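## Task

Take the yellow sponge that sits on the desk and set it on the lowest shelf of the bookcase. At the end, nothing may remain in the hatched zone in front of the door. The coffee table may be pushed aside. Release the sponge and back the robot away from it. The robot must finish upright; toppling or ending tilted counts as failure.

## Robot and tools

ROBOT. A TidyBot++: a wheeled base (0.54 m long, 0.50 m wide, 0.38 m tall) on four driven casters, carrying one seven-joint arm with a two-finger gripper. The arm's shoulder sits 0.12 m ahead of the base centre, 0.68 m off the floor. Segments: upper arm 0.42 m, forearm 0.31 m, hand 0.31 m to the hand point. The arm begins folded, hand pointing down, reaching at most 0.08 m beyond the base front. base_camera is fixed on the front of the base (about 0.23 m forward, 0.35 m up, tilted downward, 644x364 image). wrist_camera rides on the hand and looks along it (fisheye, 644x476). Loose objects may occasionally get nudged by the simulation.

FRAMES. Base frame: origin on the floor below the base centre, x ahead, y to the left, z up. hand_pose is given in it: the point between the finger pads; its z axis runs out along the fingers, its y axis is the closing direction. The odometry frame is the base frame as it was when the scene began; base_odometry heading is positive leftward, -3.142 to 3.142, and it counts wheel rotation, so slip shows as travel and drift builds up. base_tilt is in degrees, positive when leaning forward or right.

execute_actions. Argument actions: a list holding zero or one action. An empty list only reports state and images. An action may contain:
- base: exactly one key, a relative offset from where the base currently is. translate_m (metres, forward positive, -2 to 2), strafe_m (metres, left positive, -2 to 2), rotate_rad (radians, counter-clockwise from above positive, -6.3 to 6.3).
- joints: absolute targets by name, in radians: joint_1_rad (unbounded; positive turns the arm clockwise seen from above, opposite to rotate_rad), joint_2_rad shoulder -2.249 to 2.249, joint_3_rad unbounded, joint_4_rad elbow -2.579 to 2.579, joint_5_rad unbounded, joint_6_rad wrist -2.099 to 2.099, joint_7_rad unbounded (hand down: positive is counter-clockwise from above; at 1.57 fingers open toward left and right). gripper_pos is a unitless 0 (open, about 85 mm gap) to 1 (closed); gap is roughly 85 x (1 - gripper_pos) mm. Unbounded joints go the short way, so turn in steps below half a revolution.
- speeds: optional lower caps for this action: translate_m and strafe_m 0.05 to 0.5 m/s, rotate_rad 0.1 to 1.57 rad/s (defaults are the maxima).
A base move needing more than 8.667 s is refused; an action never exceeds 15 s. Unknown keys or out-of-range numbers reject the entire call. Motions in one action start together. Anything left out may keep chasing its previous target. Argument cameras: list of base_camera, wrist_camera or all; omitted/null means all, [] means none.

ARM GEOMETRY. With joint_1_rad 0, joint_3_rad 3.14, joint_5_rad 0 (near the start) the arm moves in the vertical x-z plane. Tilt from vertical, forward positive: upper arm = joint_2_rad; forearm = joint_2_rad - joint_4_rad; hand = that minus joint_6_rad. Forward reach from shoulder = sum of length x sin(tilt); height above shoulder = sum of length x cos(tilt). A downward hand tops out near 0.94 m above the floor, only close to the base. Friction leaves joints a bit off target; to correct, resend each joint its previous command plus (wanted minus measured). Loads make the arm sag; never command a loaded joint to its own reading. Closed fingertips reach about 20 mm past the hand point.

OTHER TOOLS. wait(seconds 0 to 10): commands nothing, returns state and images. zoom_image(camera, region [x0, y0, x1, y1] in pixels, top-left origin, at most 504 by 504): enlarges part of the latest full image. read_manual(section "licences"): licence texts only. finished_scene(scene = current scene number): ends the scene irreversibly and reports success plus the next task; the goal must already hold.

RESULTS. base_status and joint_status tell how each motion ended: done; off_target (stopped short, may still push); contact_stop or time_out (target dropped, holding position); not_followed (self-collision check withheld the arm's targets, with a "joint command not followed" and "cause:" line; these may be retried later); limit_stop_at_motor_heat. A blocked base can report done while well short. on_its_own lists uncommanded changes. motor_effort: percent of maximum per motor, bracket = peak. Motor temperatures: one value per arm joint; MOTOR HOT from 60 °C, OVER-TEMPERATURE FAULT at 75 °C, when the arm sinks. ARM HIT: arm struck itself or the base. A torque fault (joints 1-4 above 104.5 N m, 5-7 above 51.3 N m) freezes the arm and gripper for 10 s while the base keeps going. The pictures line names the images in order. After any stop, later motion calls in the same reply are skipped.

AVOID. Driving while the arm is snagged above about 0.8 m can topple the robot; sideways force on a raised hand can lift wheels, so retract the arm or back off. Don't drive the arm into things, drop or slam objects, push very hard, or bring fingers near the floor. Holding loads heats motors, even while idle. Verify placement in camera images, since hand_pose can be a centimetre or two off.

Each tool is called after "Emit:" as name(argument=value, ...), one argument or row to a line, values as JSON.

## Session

Emit:
execute_actions(
  actions=[],
)

Scene clock: 0.00 s.
Motor temperatures (°C, as the motors report them): [36 31 27 33 37 34 38]
base_odometry: x=+0.000 y=+0.000 heading=+0.000 (m, m, rad; odometry frame)
base_tilt: forward=+0.0 right=-0.1 (deg)
base_status: not commanded
joint_positions: joint_1_rad=-0.041 joint_2_rad=-0.393 joint_3_rad=+3.156 joint_4_rad=-2.538 joint_5_rad=+0.027 joint_6_rad=-0.896 joint_7_rad=+1.549 gripper_pos=+0.000
joint_status: not commanded
motor_effort: joint_1_rad=+2 joint_2_rad=+0 joint_3_rad=+0 joint_4_rad=+15 joint_5_rad=-1 joint_6_rad=+1 joint_7_rad=+0 (%)
hand_pose: x=+0.2536 y=-0.0008 z=+0.5902 quat_wxyz=(+0.007, +0.999, +0.011, +0.051) (m; base frame)
pictures: base_camera, wrist_camera
camera_calibration (this result's frames):
wrist_camera: T_world_to_cam=[[0.0463719, -0.996942, 0.0629046, -0.0577069], [-0.990929, -0.0538609, -0.12312, 0.385381], [0.126132, -0.0566247, -0.990396, 0.6849], [0, 0, 0, 1]] pos_world=[0.298174, 0.00200888, 0.729401]
Images, in order (width x height): base_camera 644x364, wrist_camera 644x476.

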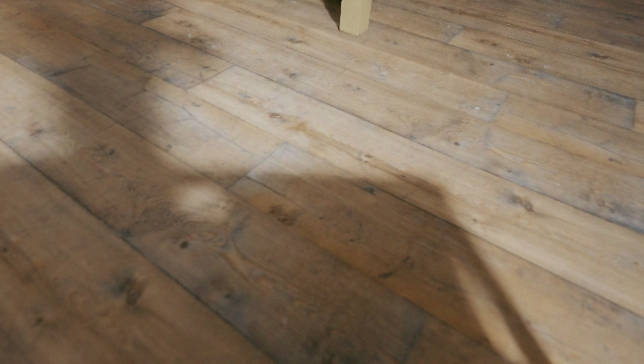

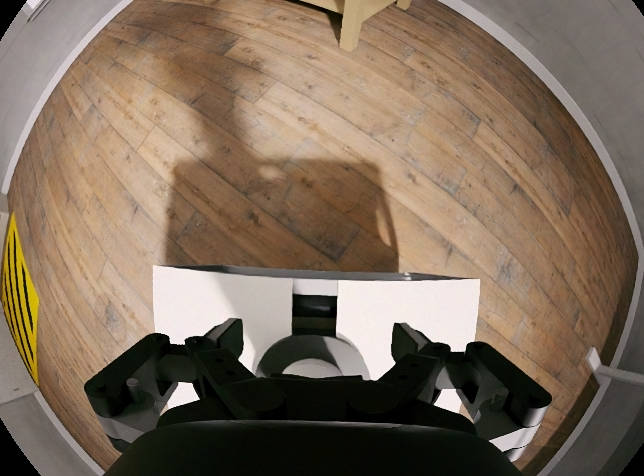

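Emit:
execute_actions(
  actions=[
    {"base": {"rotate_rad": -2.14}, "joints": {"joint_1_rad": 0.0, "joint_2_rad": -0.1, "joint_3_rad": 3.14, "joint_4_rad": -1.6, "joint_5_rad": 0.0, "joint_6_rad": -0.55, "joint_7_rad": 1.58}},
  ],
)

Scene clock: 3.10 s.
Motor temperatures (°C, as the motors report them): [36 31 27 33 37 34 38]
base_odometry: x=+0.000 y=+0.000 heading=-2.140 (m, m, rad; odometry frame)
base_tilt: forward=+0.0 right=-0.2 (deg)
base_status: done
joint_positions: joint_1_rad=-0.009 joint_2_rad=-0.107 joint_3_rad=+3.152 joint_4_rad=-1.608 joint_5_rad=+0.026 joint_6_rad=-0.579 joint_7_rad=+1.560 gripper_pos=+0.000
joint_status: all done
motor_effort: joint_1_rad=+2(4) joint_2_rad=-18(19) joint_3_rad=+0(3) joint_4_rad=+23(23) joint_5_rad=+0(1) joint_6_rad=+8(7) joint_7_rad=-1(0) (%)
hand_pose: x=+0.6595 y=-0.0041 z=+0.9703 quat_wxyz=(+0.009, +0.862, +0.001, +0.506) (m; base frame)
pictures: base_camera, wrist_camera
camera_calibration (this result's frames):
wrist_camera: T_world_to_cam=[[-0.0330039, -0.997372, 0.0645013, -0.0528733], [-0.468055, -0.0415982, -0.882719, 1.22647], [0.883083, -0.0593233, -0.465452, 0.0013845], [0, 0, 0, 1]] pos_world=[0.571087, -0.00163336, 1.08668]
Images, in order (width x height): base_camera 644x364, wrist_camera 644x476.

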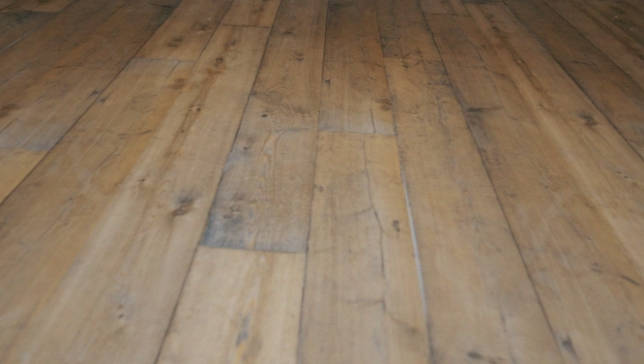

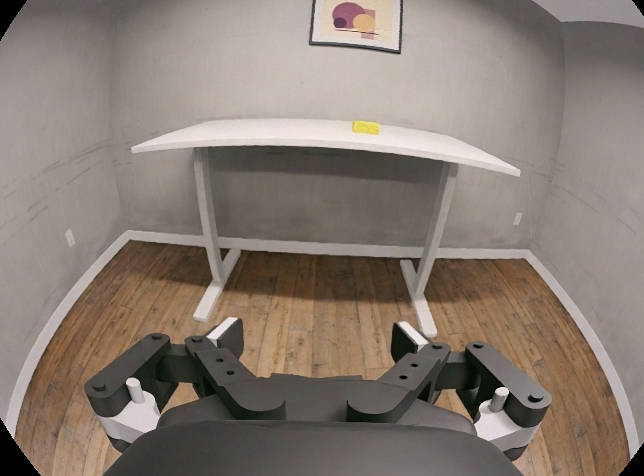

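Emit:
zoom_image(
  camera="wrist_camera",
  region=[310, 105, 430, 165],
)

Region (310, 105, 430, 165) of wrist_camera's 644x476 image, scaled by 4.200.

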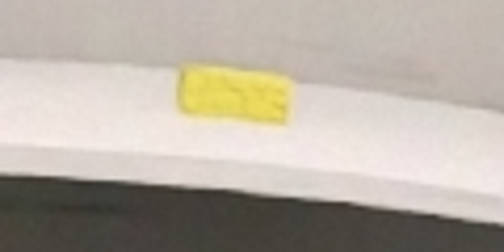

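Emit:
execute_actions(
  actions=[
    {"base": {"translate_m": 0.9}, "joints": {"joint_1_rad": 0.2, "joint_2_rad": 0.1, "joint_4_rad": -0.9, "joint_6_rad": -1.3}},
  ],
)

Scene clock: 8.73 s.
Motor temperatures (°C, as the motors report them): [36 31 27 33 37 34 38]
base_odometry: x=-0.486 y=-0.758 heading=-2.140 (m, m, rad; odometry frame)
base_tilt: forward=+0.0 right=-0.1 (deg)
base_status: done
joint_positions: joint_1_rad=+0.183 joint_2_rad=+0.103 joint_3_rad=+3.152 joint_4_rad=-0.911 joint_5_rad=+0.026 joint_6_rad=-1.269 joint_7_rad=+1.560 gripper_pos=+0.000
joint_status: all done
motor_effort: joint_1_rad=+1(1) joint_2_rad=-23(26) joint_3_rad=+0(1) joint_4_rad=+20(24) joint_5_rad=+0(0) joint_6_rad=+7(9) joint_7_rad=+0(0) (%)
hand_pose: x=+0.6537 y=-0.1106 z=+1.0633 quat_wxyz=(+0.051, +0.904, -0.094, +0.413) (m; base frame)
pictures: base_camera, wrist_camera
camera_calibration (this result's frames):
wrist_camera: T_world_to_cam=[[-0.225934, -0.971814, 0.0673114, -0.0393824], [-0.629964, 0.0930542, -0.771029, 1.3034], [0.743033, -0.216605, -0.633233, 0.296006], [0, 0, 0, 1]] pos_world=[0.592257, -0.0954429, 1.19505]
Images, in order (width x height): base_camera 644x364, wrist_camera 644x476.

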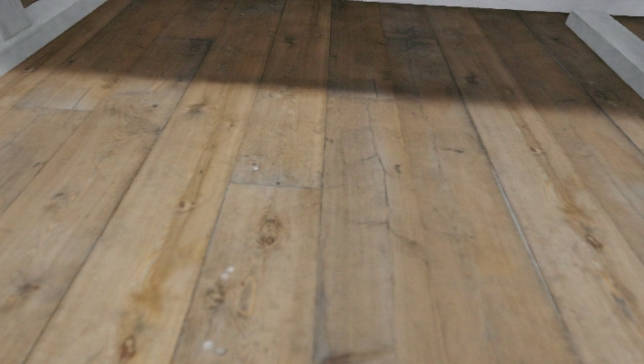

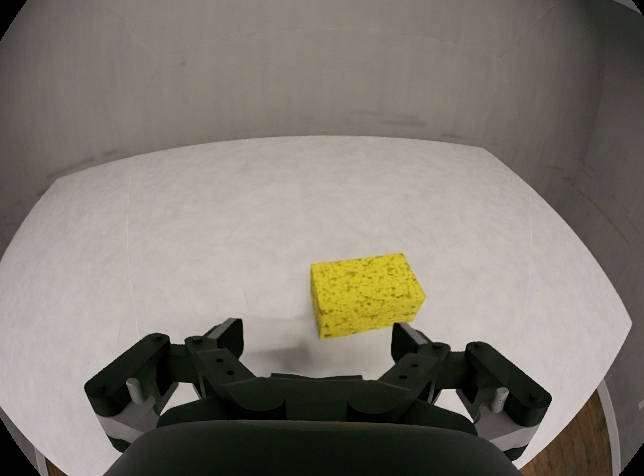

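Emit:
zoom_image(
  camera="wrist_camera",
  region=[290, 235, 450, 355],
)

Region (290, 235, 450, 355) of wrist_camera's 644x476 image, scaled by 3.150; it fills the top 378 rows of this view, and the rest is white.

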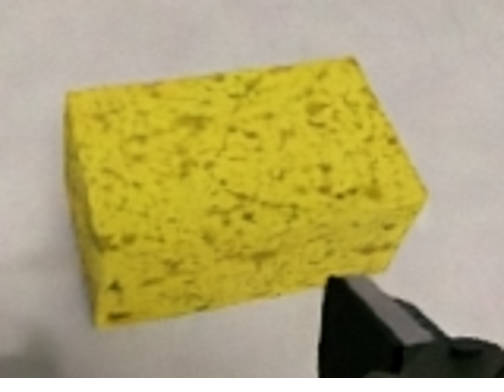

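Emit:
execute_actions(
  actions=[
    {"base": {"strafe_m": 0.17}, "joints": {"joint_1_rad": -0.015, "joint_3_rad": 3.13, "joint_5_rad": 0.96, "joint_6_rad": -1.54, "joint_7_rad": 0.245}},
  ],
)

Scene clock: 13.40 s.
Motor temperatures (°C, as the motors report them): [36 31 27 33 38 34 38]
base_odometry: x=-0.343 y=-0.850 heading=-2.140 (m, m, rad; odometry frame)
base_tilt: forward=+0.0 right=-0.2 (deg)
base_status: done
joint_positions: joint_1_rad=-0.003 joint_2_rad=+0.103 joint_3_rad=+3.142 joint_4_rad=-0.909 joint_5_rad=+0.949 joint_6_rad=-1.509 joint_7_rad=+0.247 gripper_pos=+0.000
joint_status: all done
motor_effort: joint_1_rad=+0(1) joint_2_rad=-21(24) joint_3_rad=+1(3) joint_4_rad=+18(20) joint_5_rad=+6(6) joint_6_rad=+5(7) joint_7_rad=+0(0) (%)
hand_pose: x=+0.5416 y=-0.2504 z=+1.1236 quat_wxyz=(+0.182, +0.600, -0.608, +0.487) (m; base frame)
pictures: base_camera, wrist_camera
camera_calibration (this result's frames):
wrist_camera: T_world_to_cam=[[-0.928794, -0.17301, -0.327734, 0.819936], [0.193501, 0.527825, -0.827018, 1.01812], [0.316069, -0.831546, -0.456763, 0.266178], [0, 0, 0, 1]] pos_world=[0.480414, -0.17419, 1.2323]
Images, in order (width x height): base_camera 644x364, wrist_camera 644x476.

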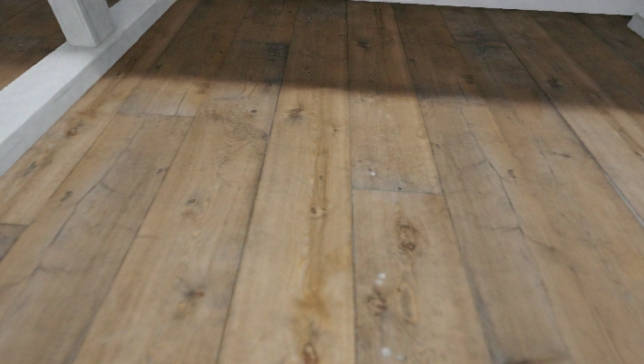

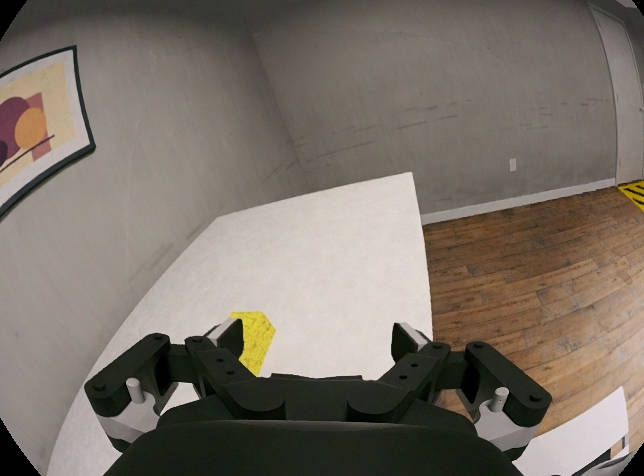

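Emit:
zoom_image(
  camera="wrist_camera",
  region=[190, 290, 310, 390],
)

Region (190, 290, 310, 390) of wrist_camera's 644x476 image, scaled by 4.200.

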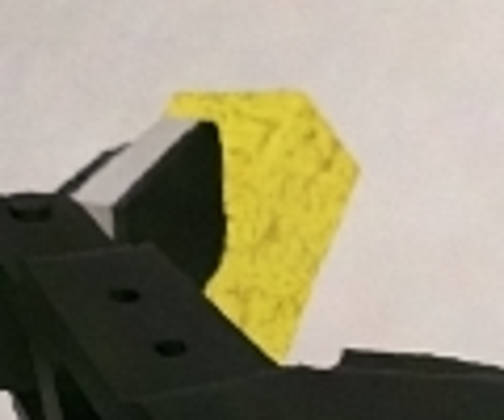

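Emit:
execute_actions(
  actions=[
    {"base": {"translate_m": 0.185}, "joints": {"joint_2_rad": 0.30, "joint_4_rad": -1.05, "joint_5_rad": 0.975, "joint_6_rad": -1.655, "joint_7_rad": 0.17}},
  ],
)

Scene clock: 16.43 s.
Motor temperatures (°C, as the motors report them): [36 31 27 33 38 34 38]
base_odometry: x=-0.442 y=-1.006 heading=-2.140 (m, m, rad; odometry frame)
base_tilt: forward=+0.0 right=-0.2 (deg)
base_status: done
joint_positions: joint_1_rad=-0.005 joint_2_rad=+0.310 joint_3_rad=+3.142 joint_4_rad=-1.043 joint_5_rad=+0.975 joint_6_rad=-1.621 joint_7_rad=+0.190 gripper_pos=+0.000
joint_status: all done
motor_effort: joint_1_rad=+1(6) joint_2_rad=-29(36) joint_3_rad=+1(3) joint_4_rad=+18(19) joint_5_rad=+7(7) joint_6_rad=+2(6) joint_7_rad=+0(3) (%)
hand_pose: x=+0.5779 y=-0.2538 z=+0.9763 quat_wxyz=(+0.310, +0.640, -0.607, +0.353) (m; base frame)
pictures: base_camera, wrist_camera
camera_calibration (this result's frames):
wrist_camera: T_world_to_cam=[[-0.998618, -0.0492069, 0.0184516, 0.538672], [-0.0420653, 0.537988, -0.841902, 1.04428], [0.0315006, -0.841515, -0.539314, 0.427138], [0, 0, 0, 1]] pos_world=[0.568401, -0.175859, 1.0996]
Images, in order (width x height): base_camera 644x364, wrist_camera 644x476.

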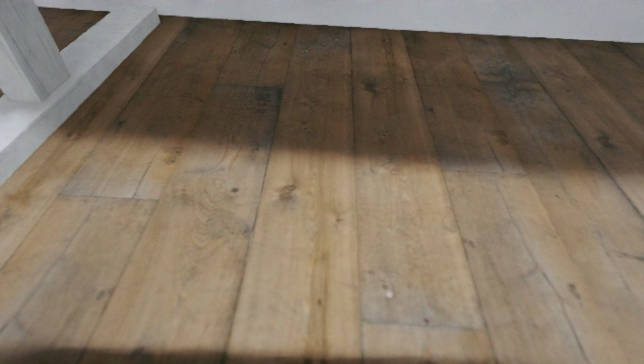

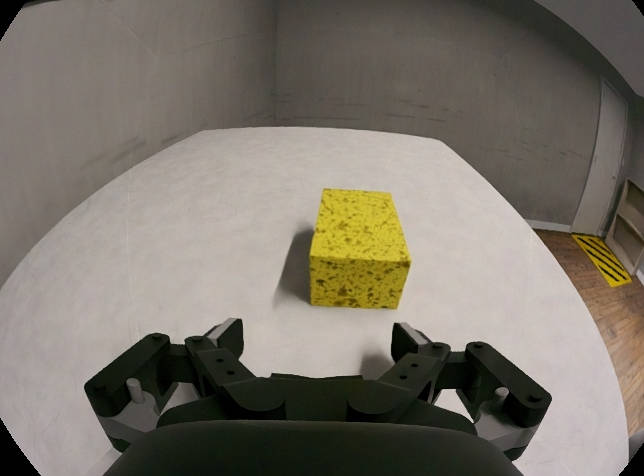

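Emit:
execute_actions(
  actions=[
    {"base": {"translate_m": -0.022}, "joints": {"joint_4_rad": -1.072}},
  ],
  cameras=["wrist_camera"],
)

Scene clock: 17.80 s.
Motor temperatures (°C, as the motors report them): [36 31 27 33 38 34 38]
base_odometry: x=-0.430 y=-0.987 heading=-2.140 (m, m, rad; odometry frame)
base_tilt: forward=+0.0 right=-0.1 (deg)
base_status: done
joint_positions: joint_1_rad=-0.005 joint_2_rad=+0.299 joint_3_rad=+3.142 joint_4_rad=-1.065 joint_5_rad=+0.975 joint_6_rad=-1.625 joint_7_rad=+0.190 gripper_pos=+0.000
joint_status: all done
motor_effort: joint_1_rad=+1(3) joint_2_rad=-29(32) joint_3_rad=+1(1) joint_4_rad=+18(19) joint_5_rad=+7(7) joint_6_rad=+2(3) joint_7_rad=+0(0) (%)
hand_pose: x=+0.5714 y=-0.2538 z=+0.9738 quat_wxyz=(+0.314, +0.642, -0.606, +0.348) (m; base frame)
pictures: wrist_camera
camera_calibration (this result's frames):
wrist_camera: T_world_to_cam=[[-0.998429, -0.046369, 0.0314401, 0.520188], [-0.0514954, 0.538582, -0.840998, 1.04654], [0.0220632, -0.841296, -0.540124, 0.43224], [0, 0, 0, 1]] pos_world=[0.563727, -0.175887, 1.09725]
Images, in order (width x height): wrist_camera 644x476.

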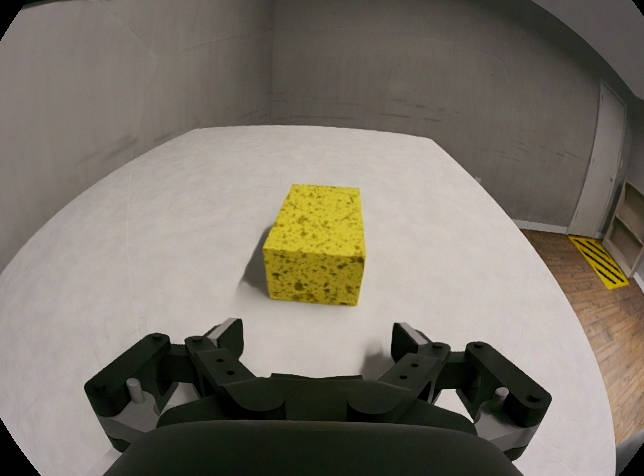

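Emit:
execute_actions(
  actions=[
    {"base": {"translate_m": 0.007}},
  ],
  cameras=[],
)

Emit:
execute_actions(
  actions=[
    {"base": {"strafe_m": -0.092}},
  ],
  cameras=["wrist_camera"],
)

Scene clock: 18.87 s.
Motor temperatures (°C, as the motors report them): [36 31 27 33 38 34 38]
base_odometry: x=-0.434 y=-0.993 heading=-2.140 (m, m, rad; odometry frame)
base_tilt: forward=+0.0 right=-0.2 (deg)
base_status: done
joint_positions: joint_1_rad=-0.005 joint_2_rad=+0.301 joint_3_rad=+3.142 joint_4_rad=-1.065 joint_5_rad=+0.975 joint_6_rad=-1.625 joint_7_rad=+0.190 gripper_pos=+0.000
joint_status: not commanded
motor_effort: joint_1_rad=+1(1) joint_2_rad=-30(32) joint_3_rad=+2(1) joint_4_rad=+18(18) joint_5_rad=+7(7) joint_6_rad=+2(2) joint_7_rad=+0(0) (%)
hand_pose: x=+0.5718 y=-0.2538 z=+0.9729 quat_wxyz=(+0.315, +0.642, -0.606, +0.348) (m; base frame)
pictures: none
No camera images: the call's "cameras" was empty. Leave "cameras" out to get every camera's image.

Scene clock: 20.10 s.
Motor temperatures (°C, as the motors report them): [36 31 27 33 38 34 38]
base_odometry: x=-0.512 y=-0.944 heading=-2.140 (m, m, rad; odometry frame)
base_tilt: forward=+0.0 right=-0.1 (deg)
base_status: done
joint_positions: joint_1_rad=-0.005 joint_2_rad=+0.301 joint_3_rad=+3.141 joint_4_rad=-1.065 joint_5_rad=+0.975 joint_6_rad=-1.626 joint_7_rad=+0.190 gripper_pos=+0.000
joint_status: not commanded
motor_effort: joint_1_rad=+1(2) joint_2_rad=-29(30) joint_3_rad=+1(2) joint_4_rad=+18(18) joint_5_rad=+6(7) joint_6_rad=+1(0) joint_7_rad=+0(0) (%)
hand_pose: x=+0.5719 y=-0.2535 z=+0.9729 quat_wxyz=(+0.315, +0.642, -0.606, +0.348) (m; base frame)
pictures: wrist_camera
camera_calibration (this result's frames):
wrist_camera: T_world_to_cam=[[-0.998357, -0.0463625, 0.0336805, 0.518488], [-0.053382, 0.538702, -0.840803, 1.0466], [0.020838, -0.841219, -0.540292, 0.432825], [0, 0, 0, 1]] pos_world=[0.564487, -0.175669, 1.09638]
Images, in order (width x height): wrist_camera 644x476.

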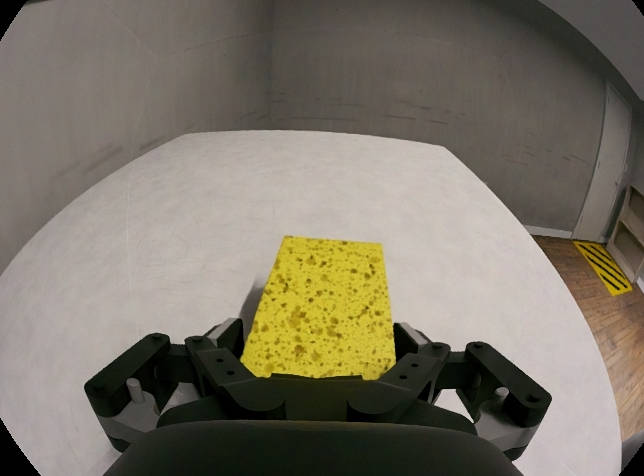

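Emit:
execute_actions(
  actions=[
    {"joints": {"gripper_pos": 0.5}},
  ],
  cameras=["wrist_camera"],
)

Scene clock: 21.10 s.
Motor temperatures (°C, as the motors report them): [36 31 27 33 38 34 38]
base_odometry: x=-0.512 y=-0.944 heading=-2.140 (m, m, rad; odometry frame)
base_tilt: forward=+0.0 right=-0.1 (deg)
base_status: not commanded
joint_positions: joint_1_rad=-0.007 joint_2_rad=+0.295 joint_3_rad=+3.141 joint_4_rad=-1.066 joint_5_rad=+0.975 joint_6_rad=-1.626 joint_7_rad=+0.190 gripper_pos=+0.371
joint_status: gripper_pos off_target (ended at +0.371, target +0.500)
motor_effort: joint_1_rad=+1(4) joint_2_rad=-28(29) joint_3_rad=+1(2) joint_4_rad=+18(18) joint_5_rad=+6(7) joint_6_rad=+2(2) joint_7_rad=+0(1) (%)
hand_pose: x=+0.5703 y=-0.2531 z=+0.9751 quat_wxyz=(+0.313, +0.642, -0.606, +0.349) (m; base frame)
pictures: wrist_camera
camera_calibration (this result's frames):
wrist_camera: T_world_to_cam=[[-0.998442, -0.0474621, 0.0293333, 0.520811], [-0.0503038, 0.538296, -0.841253, 1.04676], [0.0241376, -0.841418, -0.539845, 0.432106], [0, 0, 0, 1]] pos_world=[0.562226, -0.175168, 1.09859]
Images, in order (width x height): wrist_camera 644x476.

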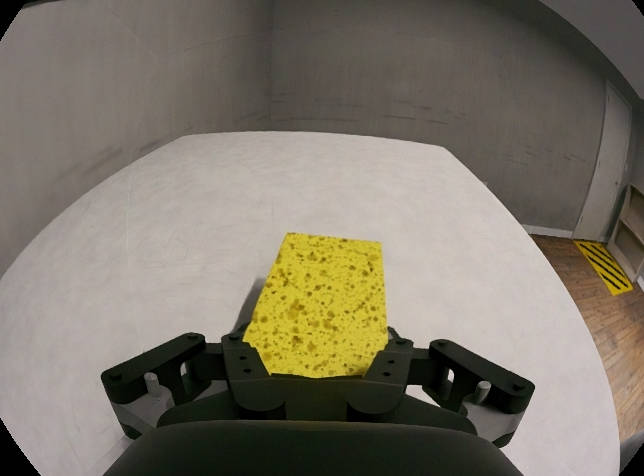

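Emit:
execute_actions(
  actions=[
    {"joints": {"joint_2_rad": 0.15, "joint_4_rad": -0.9, "gripper_pos": 0.5}},
  ],
  cameras=["wrist_camera"],
)

Scene clock: 22.80 s.
Motor temperatures (°C, as the motors report them): [36 31 27 33 38 34 38]
base_odometry: x=-0.512 y=-0.944 heading=-2.140 (m, m, rad; odometry frame)
base_tilt: forward=+0.0 right=-0.1 (deg)
base_status: not commanded
joint_positions: joint_1_rad=-0.007 joint_2_rad=+0.146 joint_3_rad=+3.141 joint_4_rad=-0.902 joint_5_rad=+0.975 joint_6_rad=-1.626 joint_7_rad=+0.190 gripper_pos=+0.371
joint_status: gripper_pos off_target (ended at +0.371, target +0.500); the others done
motor_effort: joint_1_rad=+2(1) joint_2_rad=-22(32) joint_3_rad=+1(2) joint_4_rad=+17(19) joint_5_rad=+6(8) joint_6_rad=+4(5) joint_7_rad=+0(0) (%)
hand_pose: x=+0.5267 y=-0.2534 z=+1.0953 quat_wxyz=(+0.214, +0.580, -0.648, +0.445) (m; base frame)
pictures: wrist_camera
camera_calibration (this result's frames):
wrist_camera: T_world_to_cam=[[-0.958636, -0.0471634, -0.280701, 0.792412], [0.211929, 0.540053, -0.814511, 0.978855], [0.190008, -0.840308, -0.507719, 0.375519], [0, 0, 0, 1]] pos_world=[0.480834, -0.175709, 1.21038]
Images, in order (width x height): wrist_camera 644x476.

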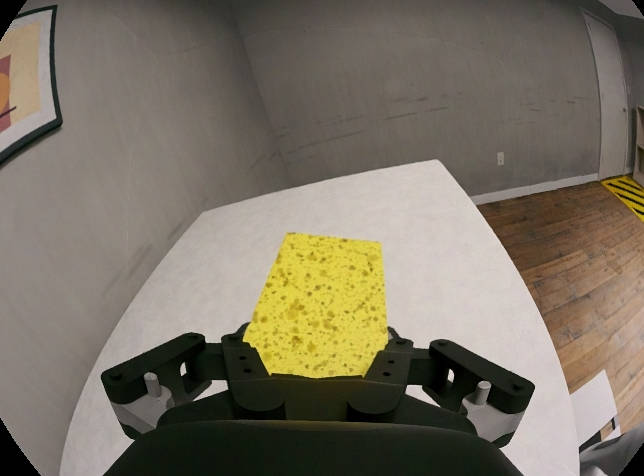

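Emit:
execute_actions(
  actions=[
    {"base": {"rotate_rad": -2.74}, "joints": {"joint_5_rad": -0.02, "joint_6_rad": -1.08, "joint_7_rad": 1.585, "gripper_pos": 0.5}},
  ],
)

Scene clock: 26.67 s.
Motor temperatures (°C, as the motors report them): [36 31 27 33 38 34 38]
base_odometry: x=-0.512 y=-0.944 heading=+1.403 (m, m, rad; odometry frame)
base_tilt: forward=+0.0 right=-0.2 (deg)
base_status: done
joint_positions: joint_1_rad=-0.010 joint_2_rad=+0.164 joint_3_rad=+3.138 joint_4_rad=-0.902 joint_5_rad=-0.012 joint_6_rad=-1.101 joint_7_rad=+1.584 gripper_pos=+0.371
joint_status: gripper_pos off_target (ended at +0.371, target +0.500); the others done
motor_effort: joint_1_rad=+1(2) joint_2_rad=-26(31) joint_3_rad=+0(3) joint_4_rad=+21(22) joint_5_rad=-1(6) joint_6_rad=+8(8) joint_7_rad=+0(0) (%)
hand_pose: x=+0.7201 y=+0.0128 z=+1.0744 quat_wxyz=(-0.006, +0.883, +0.012, +0.468) (m; base frame)
pictures: base_camera, wrist_camera
camera_calibration (this result's frames):
wrist_camera: T_world_to_cam=[[0.00669414, -0.998709, 0.0503636, -0.0541436], [-0.541087, -0.0459722, -0.839709, 1.35393], [0.84094, -0.0216299, -0.540696, 0.108054], [0, 0, 0, 1]] pos_world=[0.642088, 0.0105066, 1.19806]
Images, in order (width x height): base_camera 644x364, wrist_camera 644x476.

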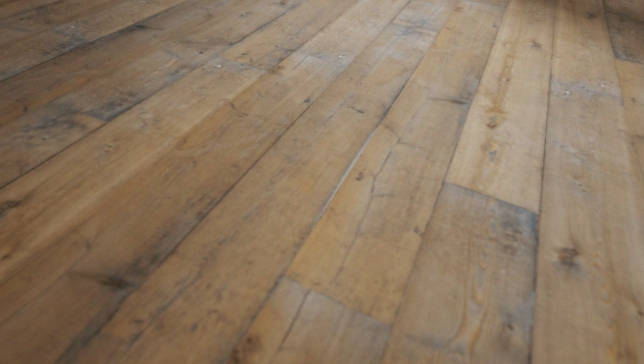

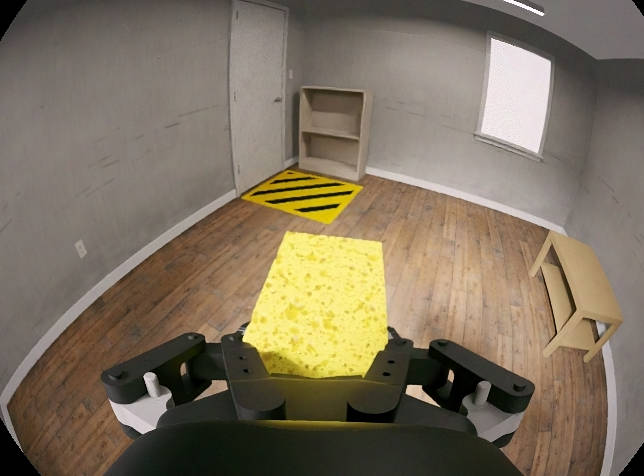

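Emit:
execute_actions(
  actions=[
    {"base": {"translate_m": 2.0}, "joints": {"joint_1_rad": 0.0, "joint_2_rad": 1.35, "joint_4_rad": -1.32, "joint_6_rad": 0.78, "gripper_pos": 0.5}},
  ],
)

Scene clock: 32.57 s.
Motor temperatures (°C, as the motors report them): [36 31 27 33 38 34 38]
base_odometry: x=-0.177 y=+1.028 heading=+1.403 (m, m, rad; odometry frame)
base_tilt: forward=+0.0 right=-0.2 (deg)
base_status: done
joint_positions: joint_1_rad=-0.010 joint_2_rad=+1.352 joint_3_rad=+3.138 joint_4_rad=-1.314 joint_5_rad=-0.012 joint_6_rad=+0.748 joint_7_rad=+1.584 gripper_pos=+0.371
joint_status: gripper_pos off_target (ended at +0.371, target +0.500); the others done
motor_effort: joint_1_rad=+1(2) joint_2_rad=-50(55) joint_3_rad=-1(0) joint_4_rad=+13(23) joint_5_rad=+0(0) joint_6_rad=+9(10) joint_7_rad=+0(0) (%)
hand_pose: x=+0.9661 y=+0.0090 z=+0.3873 quat_wxyz=(+0.000, +0.819, +0.003, +0.574) (m; base frame)
pictures: base_camera, wrist_camera
camera_calibration (this result's frames):
wrist_camera: T_world_to_cam=[[-0.0278237, -0.998499, 0.0471702, 0.00963591], [-0.319561, -0.0358273, -0.946888, 0.737251], [0.947157, -0.0414196, -0.318084, -0.659143], [0, 0, 0, 1]] pos_world=[0.860176, 0.00873373, 0.487977]
Images, in order (width x height): base_camera 644x364, wrist_camera 644x476.

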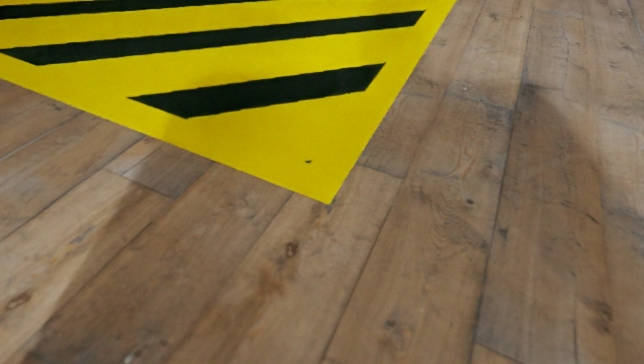

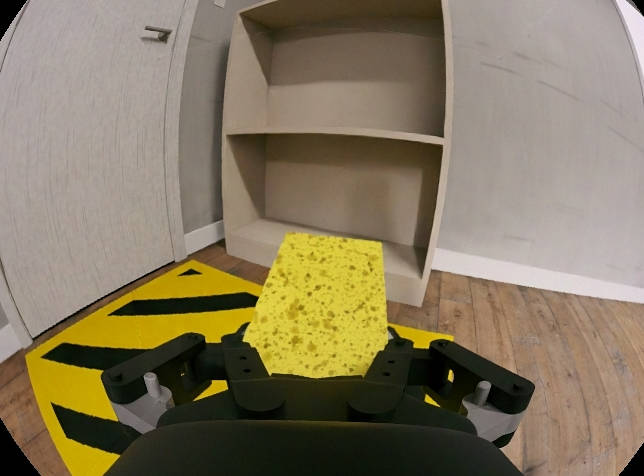

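Emit:
zoom_image(
  camera="wrist_camera",
  region=[370, 220, 470, 320],
)

Region (370, 220, 470, 320) of wrist_camera's 644x476 image, scaled by 5.040.

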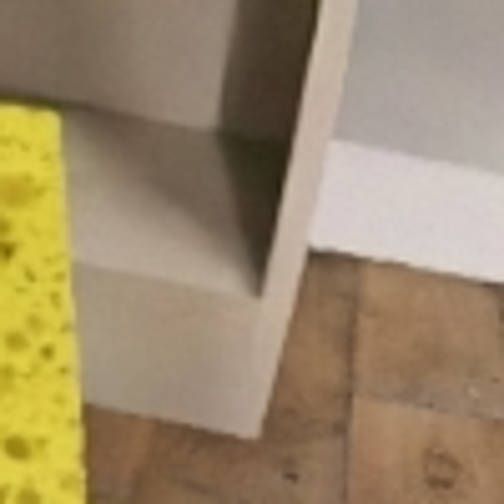

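Emit:
execute_actions(
  actions=[
    {"base": {"translate_m": 0.9}, "joints": {"joint_2_rad": 1.583, "gripper_pos": 0.5}},
  ],
)

Scene clock: 36.63 s.
Motor temperatures (°C, as the motors report them): [36 32 27 33 38 34 38]
base_odometry: x=-0.025 y=+1.916 heading=+1.402 (m, m, rad; odometry frame)
base_tilt: forward=+0.0 right=-0.1 (deg)
base_status: done
joint_positions: joint_1_rad=-0.010 joint_2_rad=+1.580 joint_3_rad=+3.138 joint_4_rad=-1.323 joint_5_rad=-0.012 joint_6_rad=+0.751 joint_7_rad=+1.584 gripper_pos=+0.371
joint_status: gripper_pos off_target (ended at +0.371, target +0.500); the others done
motor_effort: joint_1_rad=+3(1) joint_2_rad=-47(54) joint_3_rad=+0(1) joint_4_rad=+8(14) joint_5_rad=+0(0) joint_6_rad=+7(9) joint_7_rad=+0(1) (%)
hand_pose: x=+0.8740 y=+0.0081 z=+0.2014 quat_wxyz=(+0.001, +0.880, +0.003, +0.475) (m; base frame)
pictures: base_camera, wrist_camera
camera_calibration (this result's frames):
wrist_camera: T_world_to_cam=[[-0.0158914, -0.998379, 0.0546477, 0.00299335], [-0.529729, -0.0379474, -0.847318, 0.695468], [0.848018, -0.0424135, -0.528267, -0.50209], [0, 0, 0, 1]] pos_world=[0.794239, 0.00808427, 0.323881]
Images, in order (width x height): base_camera 644x364, wrist_camera 644x476.

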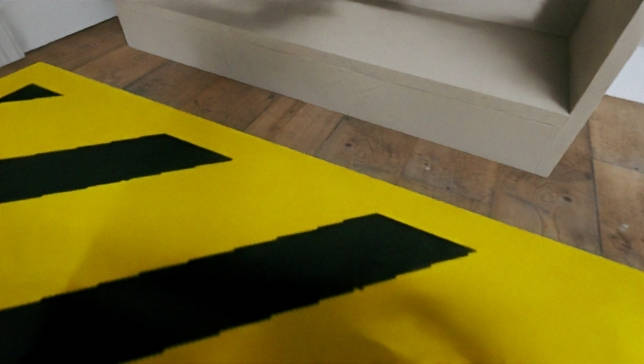

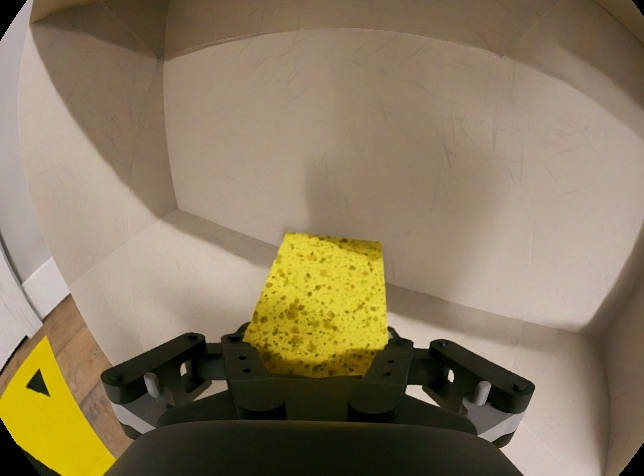

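Emit:
execute_actions(
  actions=[
    {"joints": {"joint_2_rad": 1.672, "joint_4_rad": -1.236, "gripper_pos": 0.5}},
  ],
)

Emit:
zoom_image(
  camera="base_camera",
  region=[250, 0, 390, 80],
)

Scene clock: 37.93 s.
Motor temperatures (°C, as the motors report them): [36 32 27 33 38 34 38]
base_odometry: x=-0.025 y=+1.916 heading=+1.402 (m, m, rad; odometry frame)
base_tilt: forward=+0.0 right=-0.1 (deg)
base_status: not commanded
joint_positions: joint_1_rad=-0.010 joint_2_rad=+1.674 joint_3_rad=+3.138 joint_4_rad=-1.244 joint_5_rad=-0.012 joint_6_rad=+0.751 joint_7_rad=+1.584 gripper_pos=+0.371
joint_status: gripper_pos off_target (ended at +0.371, target +0.500); the others done
motor_effort: joint_1_rad=+1(1) joint_2_rad=-47(49) joint_3_rad=-1(0) joint_4_rad=+9(10) joint_5_rad=+0(0) joint_6_rad=+8(7) joint_7_rad=+0(1) (%)
hand_pose: x=+0.8648 y=+0.0079 z=+0.1572 quat_wxyz=(+0.001, +0.884, +0.003, +0.468) (m; base frame)
pictures: base_camera, wrist_camera
camera_calibration (this result's frames):
wrist_camera: T_world_to_cam=[[-0.0154035, -0.998365, 0.055038, 0.00457629], [-0.542051, -0.0379163, -0.839489, 0.662554], [0.840204, -0.0427645, -0.540581, -0.508943], [0, 0, 0, 1]] pos_world=[0.786825, 0.00792572, 0.28083]
Images, in order (width x height): base_camera 644x364, wrist_camera 644x476.

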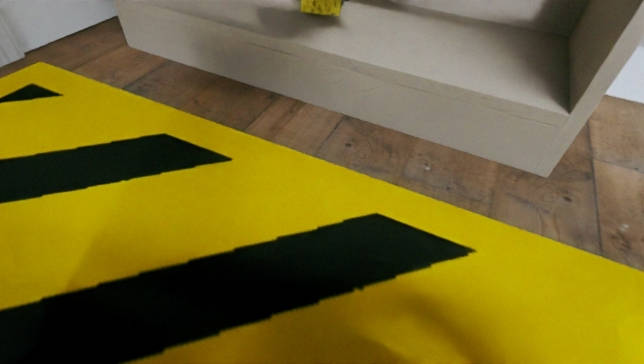

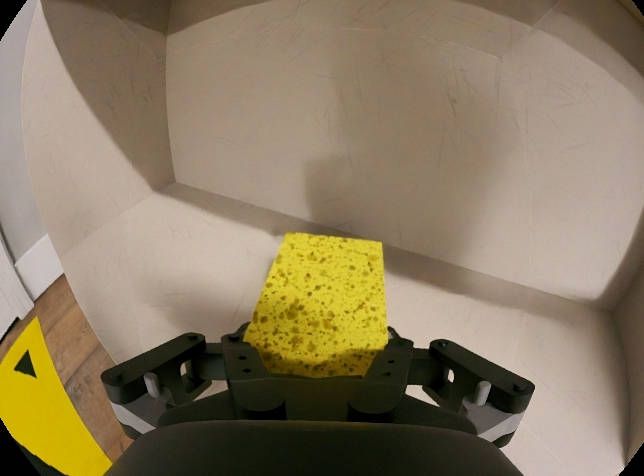

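Region (250, 0, 390, 80) of base_camera's 644x364 image, scaled by 3.600; it fills the top 288 rows of this view, and the rest is white.

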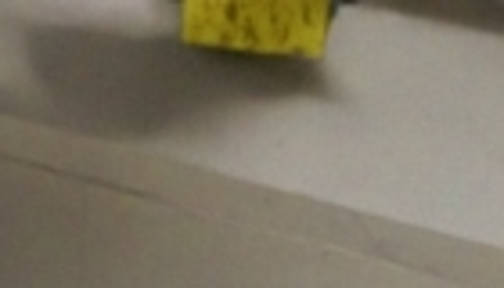

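Emit:
execute_actions(
  actions=[
    {"joints": {"joint_2_rad": 1.705, "joint_4_rad": -1.205, "gripper_pos": 0.5}},
  ],
)

Emit:
zoom_image(
  camera="base_camera",
  region=[250, 0, 390, 80],
)

Scene clock: 39.07 s.
Motor temperatures (°C, as the motors report them): [36 32 27 33 38 34 38]
base_odometry: x=-0.025 y=+1.916 heading=+1.402 (m, m, rad; odometry frame)
base_tilt: forward=+0.0 right=-0.2 (deg)
base_status: not commanded
joint_positions: joint_1_rad=-0.010 joint_2_rad=+1.699 joint_3_rad=+3.138 joint_4_rad=-1.212 joint_5_rad=-0.012 joint_6_rad=+0.751 joint_7_rad=+1.584 gripper_pos=+0.371
joint_status: gripper_pos off_target (ended at +0.371, target +0.500); the others done
motor_effort: joint_1_rad=+1(1) joint_2_rad=-47(48) joint_3_rad=+0(0) joint_4_rad=+9(9) joint_5_rad=+0(0) joint_6_rad=+8(8) joint_7_rad=+0(0) (%)
hand_pose: x=+0.8672 y=+0.0079 z=+0.1494 quat_wxyz=(+0.001, +0.882, +0.003, +0.472) (m; base frame)
pictures: base_camera, wrist_camera
camera_calibration (this result's frames):
wrist_camera: T_world_to_cam=[[-0.0159327, -0.998367, 0.0548645, 0.00550076], [-0.535868, -0.0377997, -0.843455, 0.652519], [0.844151, -0.0428387, -0.534391, -0.519473], [0, 0, 0, 1]] pos_world=[0.788265, 0.00790329, 0.272467]
Images, in order (width x height): base_camera 644x364, wrist_camera 644x476.

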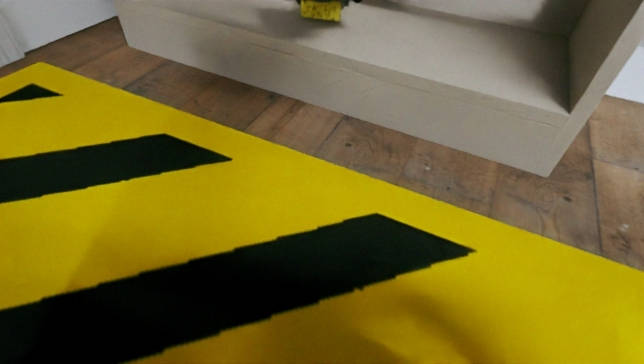

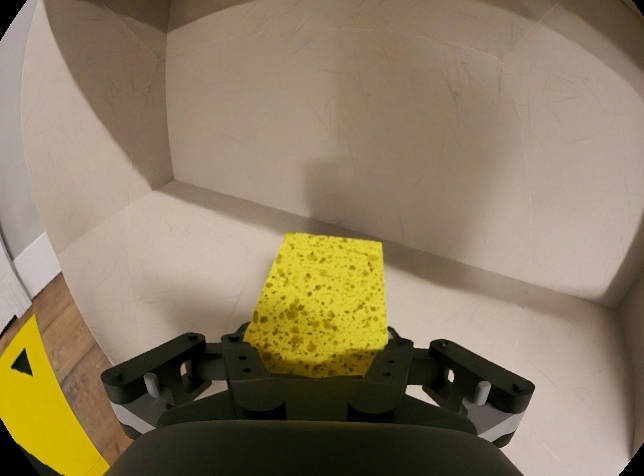

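Region (250, 0, 390, 80) of base_camera's 644x364 image, scaled by 3.600; it fills the top 288 rows of this view, and the rest is white.

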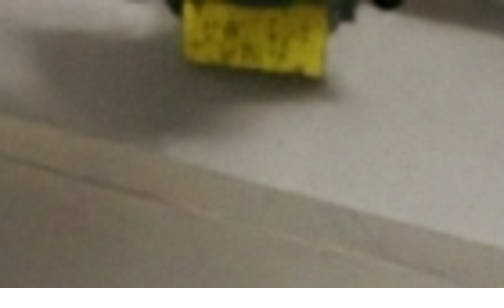

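Emit:
execute_actions(
  actions=[],
)

Scene clock: 39.33 s.
Motor temperatures (°C, as the motors report them): [36 32 27 33 38 34 38]
base_odometry: x=-0.025 y=+1.916 heading=+1.402 (m, m, rad; odometry frame)
base_tilt: forward=+0.0 right=-0.2 (deg)
base_status: not commanded
joint_positions: joint_1_rad=-0.010 joint_2_rad=+1.699 joint_3_rad=+3.138 joint_4_rad=-1.212 joint_5_rad=-0.012 joint_6_rad=+0.751 joint_7_rad=+1.584 gripper_pos=+0.371
joint_status: gripper_pos off_target (ended at +0.371, target +0.500); the others done
motor_effort: joint_1_rad=+1(1) joint_2_rad=-47(48) joint_3_rad=-1(0) joint_4_rad=+9(9) joint_5_rad=-1(0) joint_6_rad=+8(8) joint_7_rad=+0(0) (%)
hand_pose: x=+0.8672 y=+0.0079 z=+0.1494 quat_wxyz=(+0.001, +0.882, +0.003, +0.472) (m; base frame)
pictures: base_camera, wrist_camera
camera_calibration (this result's frames):
wrist_camera: T_world_to_cam=[[-0.0159321, -0.998367, 0.0548648, 0.00550049], [-0.535868, -0.0378002, -0.843455, 0.652519], [0.844151, -0.0428383, -0.534391, -0.519472], [0, 0, 0, 1]] pos_world=[0.788265, 0.00790351, 0.272467]
Images, in order (width x height): base_camera 644x364, wrist_camera 644x476.

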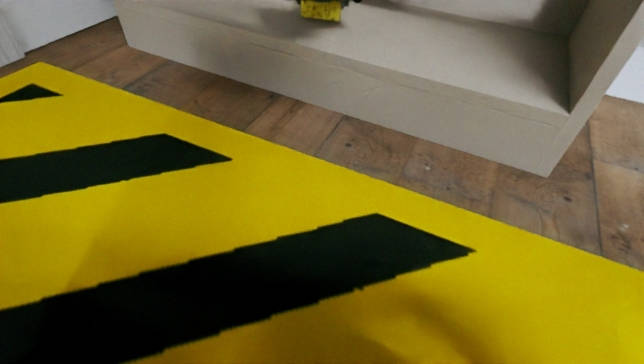

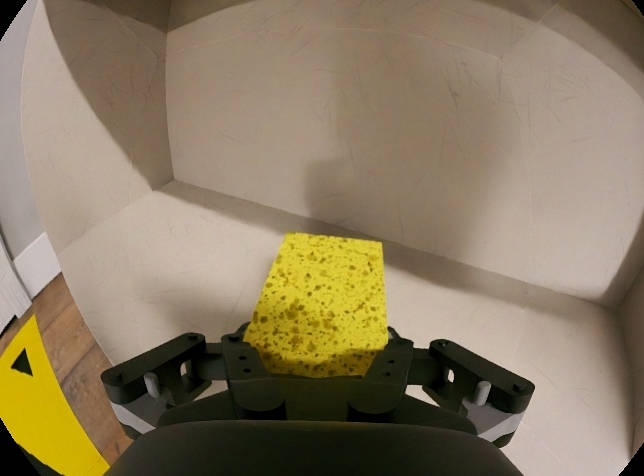

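Emit:
execute_actions(
  actions=[
    {"joints": {"joint_2_rad": 1.722, "joint_4_rad": -1.195, "gripper_pos": 0.5}},
  ],
)

Emit:
zoom_image(
  camera="base_camera",
  region=[250, 0, 390, 80],
)

Scene clock: 40.13 s.
Motor temperatures (°C, as the motors report them): [36 32 27 33 38 34 38]
base_odometry: x=-0.025 y=+1.916 heading=+1.402 (m, m, rad; odometry frame)
base_tilt: forward=+0.0 right=-0.2 (deg)
base_status: not commanded
joint_positions: joint_1_rad=-0.010 joint_2_rad=+1.714 joint_3_rad=+3.138 joint_4_rad=-1.203 joint_5_rad=-0.012 joint_6_rad=+0.751 joint_7_rad=+1.584 gripper_pos=+0.371
joint_status: gripper_pos off_target (ended at +0.371, target +0.500); the others done
motor_effort: joint_1_rad=+1(1) joint_2_rad=-47(47) joint_3_rad=-1(0) joint_4_rad=+8(9) joint_5_rad=+0(0) joint_6_rad=+8(7) joint_7_rad=-1(0) (%)
hand_pose: x=+0.8630 y=+0.0078 z=+0.1407 quat_wxyz=(+0.001, +0.883, +0.003, +0.469) (m; base frame)
pictures: base_camera, wrist_camera
camera_calibration (this result's frames):
wrist_camera: T_world_to_cam=[[-0.0155896, -0.998362, 0.0550451, 0.00553788], [-0.541644, -0.0378423, -0.839755, 0.647367], [0.840463, -0.0429063, -0.540167, -0.516626], [0, 0, 0, 1]] pos_world=[0.784934, 0.00786018, 0.264261]
Images, in order (width x height): base_camera 644x364, wrist_camera 644x476.

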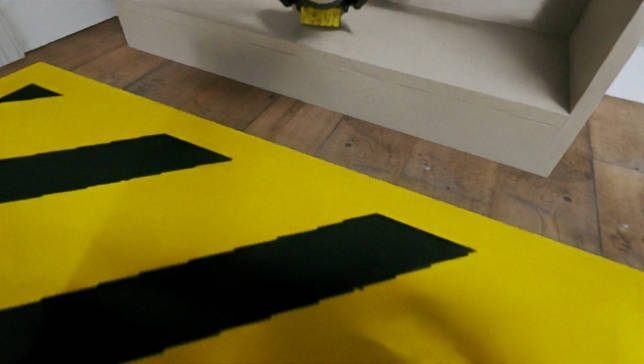

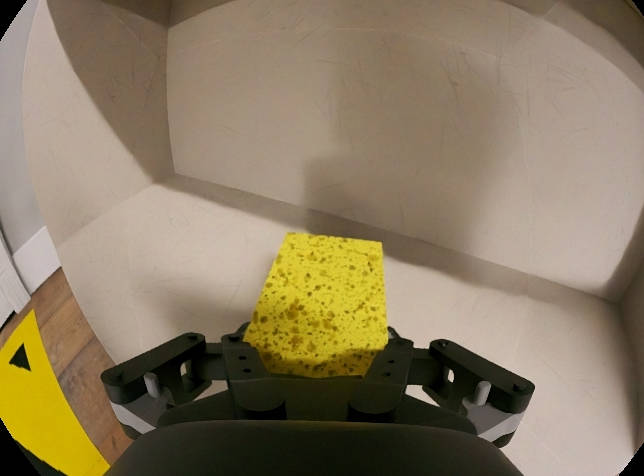

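Region (250, 0, 390, 80) of base_camera's 644x364 image, scaled by 3.600; it fills the top 288 rows of this view, and the rest is white.

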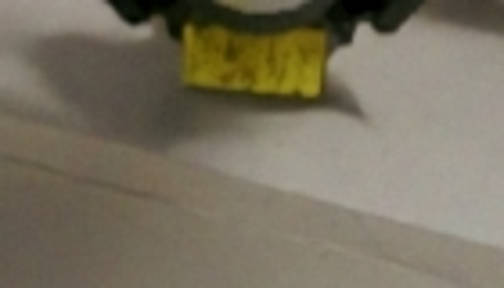

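Emit:
execute_actions(
  actions=[
    {"joints": {"joint_2_rad": 1.732, "joint_4_rad": -1.19, "gripper_pos": 0.5}},
  ],
)

Emit:
zoom_image(
  camera="base_camera",
  region=[250, 0, 390, 80],
)

Scene clock: 40.93 s.
Motor temperatures (°C, as the motors report them): [36 32 27 33 38 34 38]
base_odometry: x=-0.025 y=+1.916 heading=+1.402 (m, m, rad; odometry frame)
base_tilt: forward=+0.0 right=-0.2 (deg)
base_status: not commanded
joint_positions: joint_1_rad=-0.010 joint_2_rad=+1.722 joint_3_rad=+3.138 joint_4_rad=-1.200 joint_5_rad=-0.012 joint_6_rad=+0.751 joint_7_rad=+1.584 gripper_pos=+0.371
joint_status: gripper_pos off_target (ended at +0.371, target +0.500); the others done
motor_effort: joint_1_rad=+1(3) joint_2_rad=-47(47) joint_3_rad=-1(1) joint_4_rad=+8(9) joint_5_rad=+0(1) joint_6_rad=+7(9) joint_7_rad=+0(1) (%)
hand_pose: x=+0.8603 y=+0.0078 z=+0.1357 quat_wxyz=(+0.001, +0.884, +0.003, +0.467) (m; base frame)
pictures: base_camera, wrist_camera
camera_calibration (this result's frames):
wrist_camera: T_world_to_cam=[[-0.0153526, -0.998359, 0.0551631, 0.00551597], [-0.545474, -0.0378742, -0.837272, 0.644688], [0.837987, -0.0429443, -0.543997, -0.514374], [0, 0, 0, 1]] pos_world=[0.782784, 0.00783454, 0.259657]
Images, in order (width x height): base_camera 644x364, wrist_camera 644x476.

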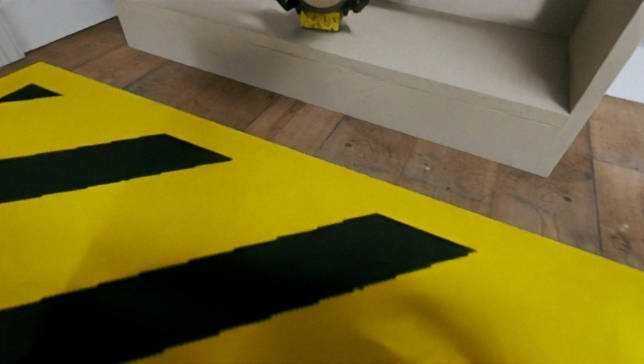

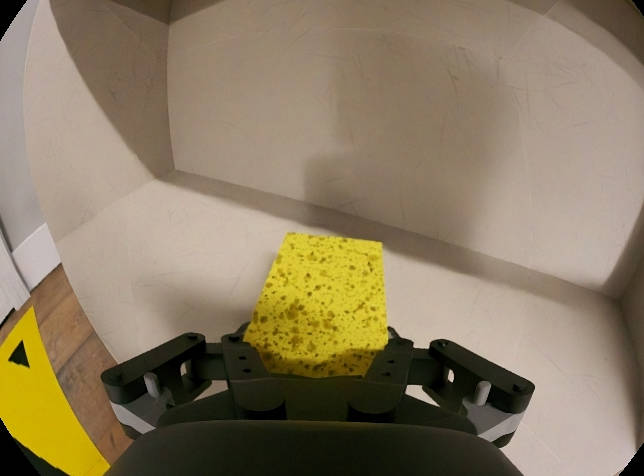

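Region (250, 0, 390, 80) of base_camera's 644x364 image, scaled by 3.600; it fills the top 288 rows of this view, and the rest is white.

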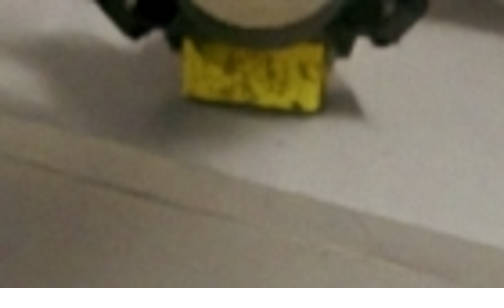

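Emit:
execute_actions(
  actions=[
    {"joints": {"gripper_pos": 0.0}},
  ],
)

Scene clock: 41.90 s.
Motor temperatures (°C, as the motors report them): [36 32 27 33 38 34 38]
base_odometry: x=-0.025 y=+1.916 heading=+1.402 (m, m, rad; odometry frame)
base_tilt: forward=+0.0 right=-0.2 (deg)
base_status: not commanded
joint_positions: joint_1_rad=-0.010 joint_2_rad=+1.722 joint_3_rad=+3.138 joint_4_rad=-1.200 joint_5_rad=-0.012 joint_6_rad=+0.751 joint_7_rad=+1.584 gripper_pos=+0.000
joint_status: all done
motor_effort: joint_1_rad=+2(2) joint_2_rad=-46(47) joint_3_rad=+0(0) joint_4_rad=+8(9) joint_5_rad=+0(0) joint_6_rad=+8(7) joint_7_rad=+0(1) (%)
hand_pose: x=+0.8603 y=+0.0078 z=+0.1357 quat_wxyz=(+0.001, +0.884, +0.003, +0.467) (m; base frame)
pictures: base_camera, wrist_camera
camera_calibration (this result's frames):
wrist_camera: T_world_to_cam=[[-0.0153526, -0.998359, 0.0551629, 0.00551606], [-0.545474, -0.037874, -0.837272, 0.644688], [0.837987, -0.0429442, -0.543998, -0.514374], [0, 0, 0, 1]] pos_world=[0.782784, 0.00783456, 0.259657]
Images, in order (width x height): base_camera 644x364, wrist_camera 644x476.

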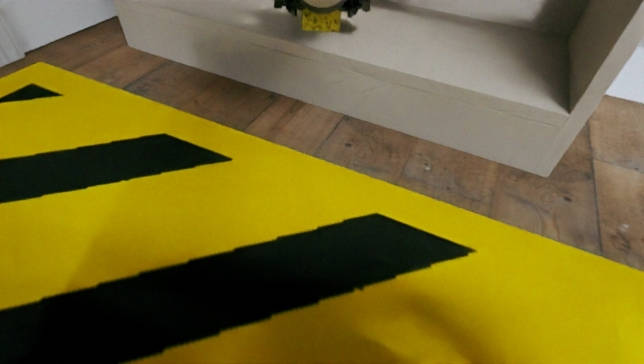

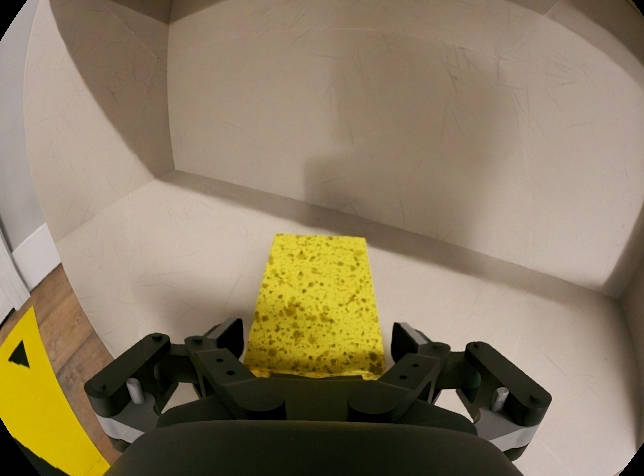

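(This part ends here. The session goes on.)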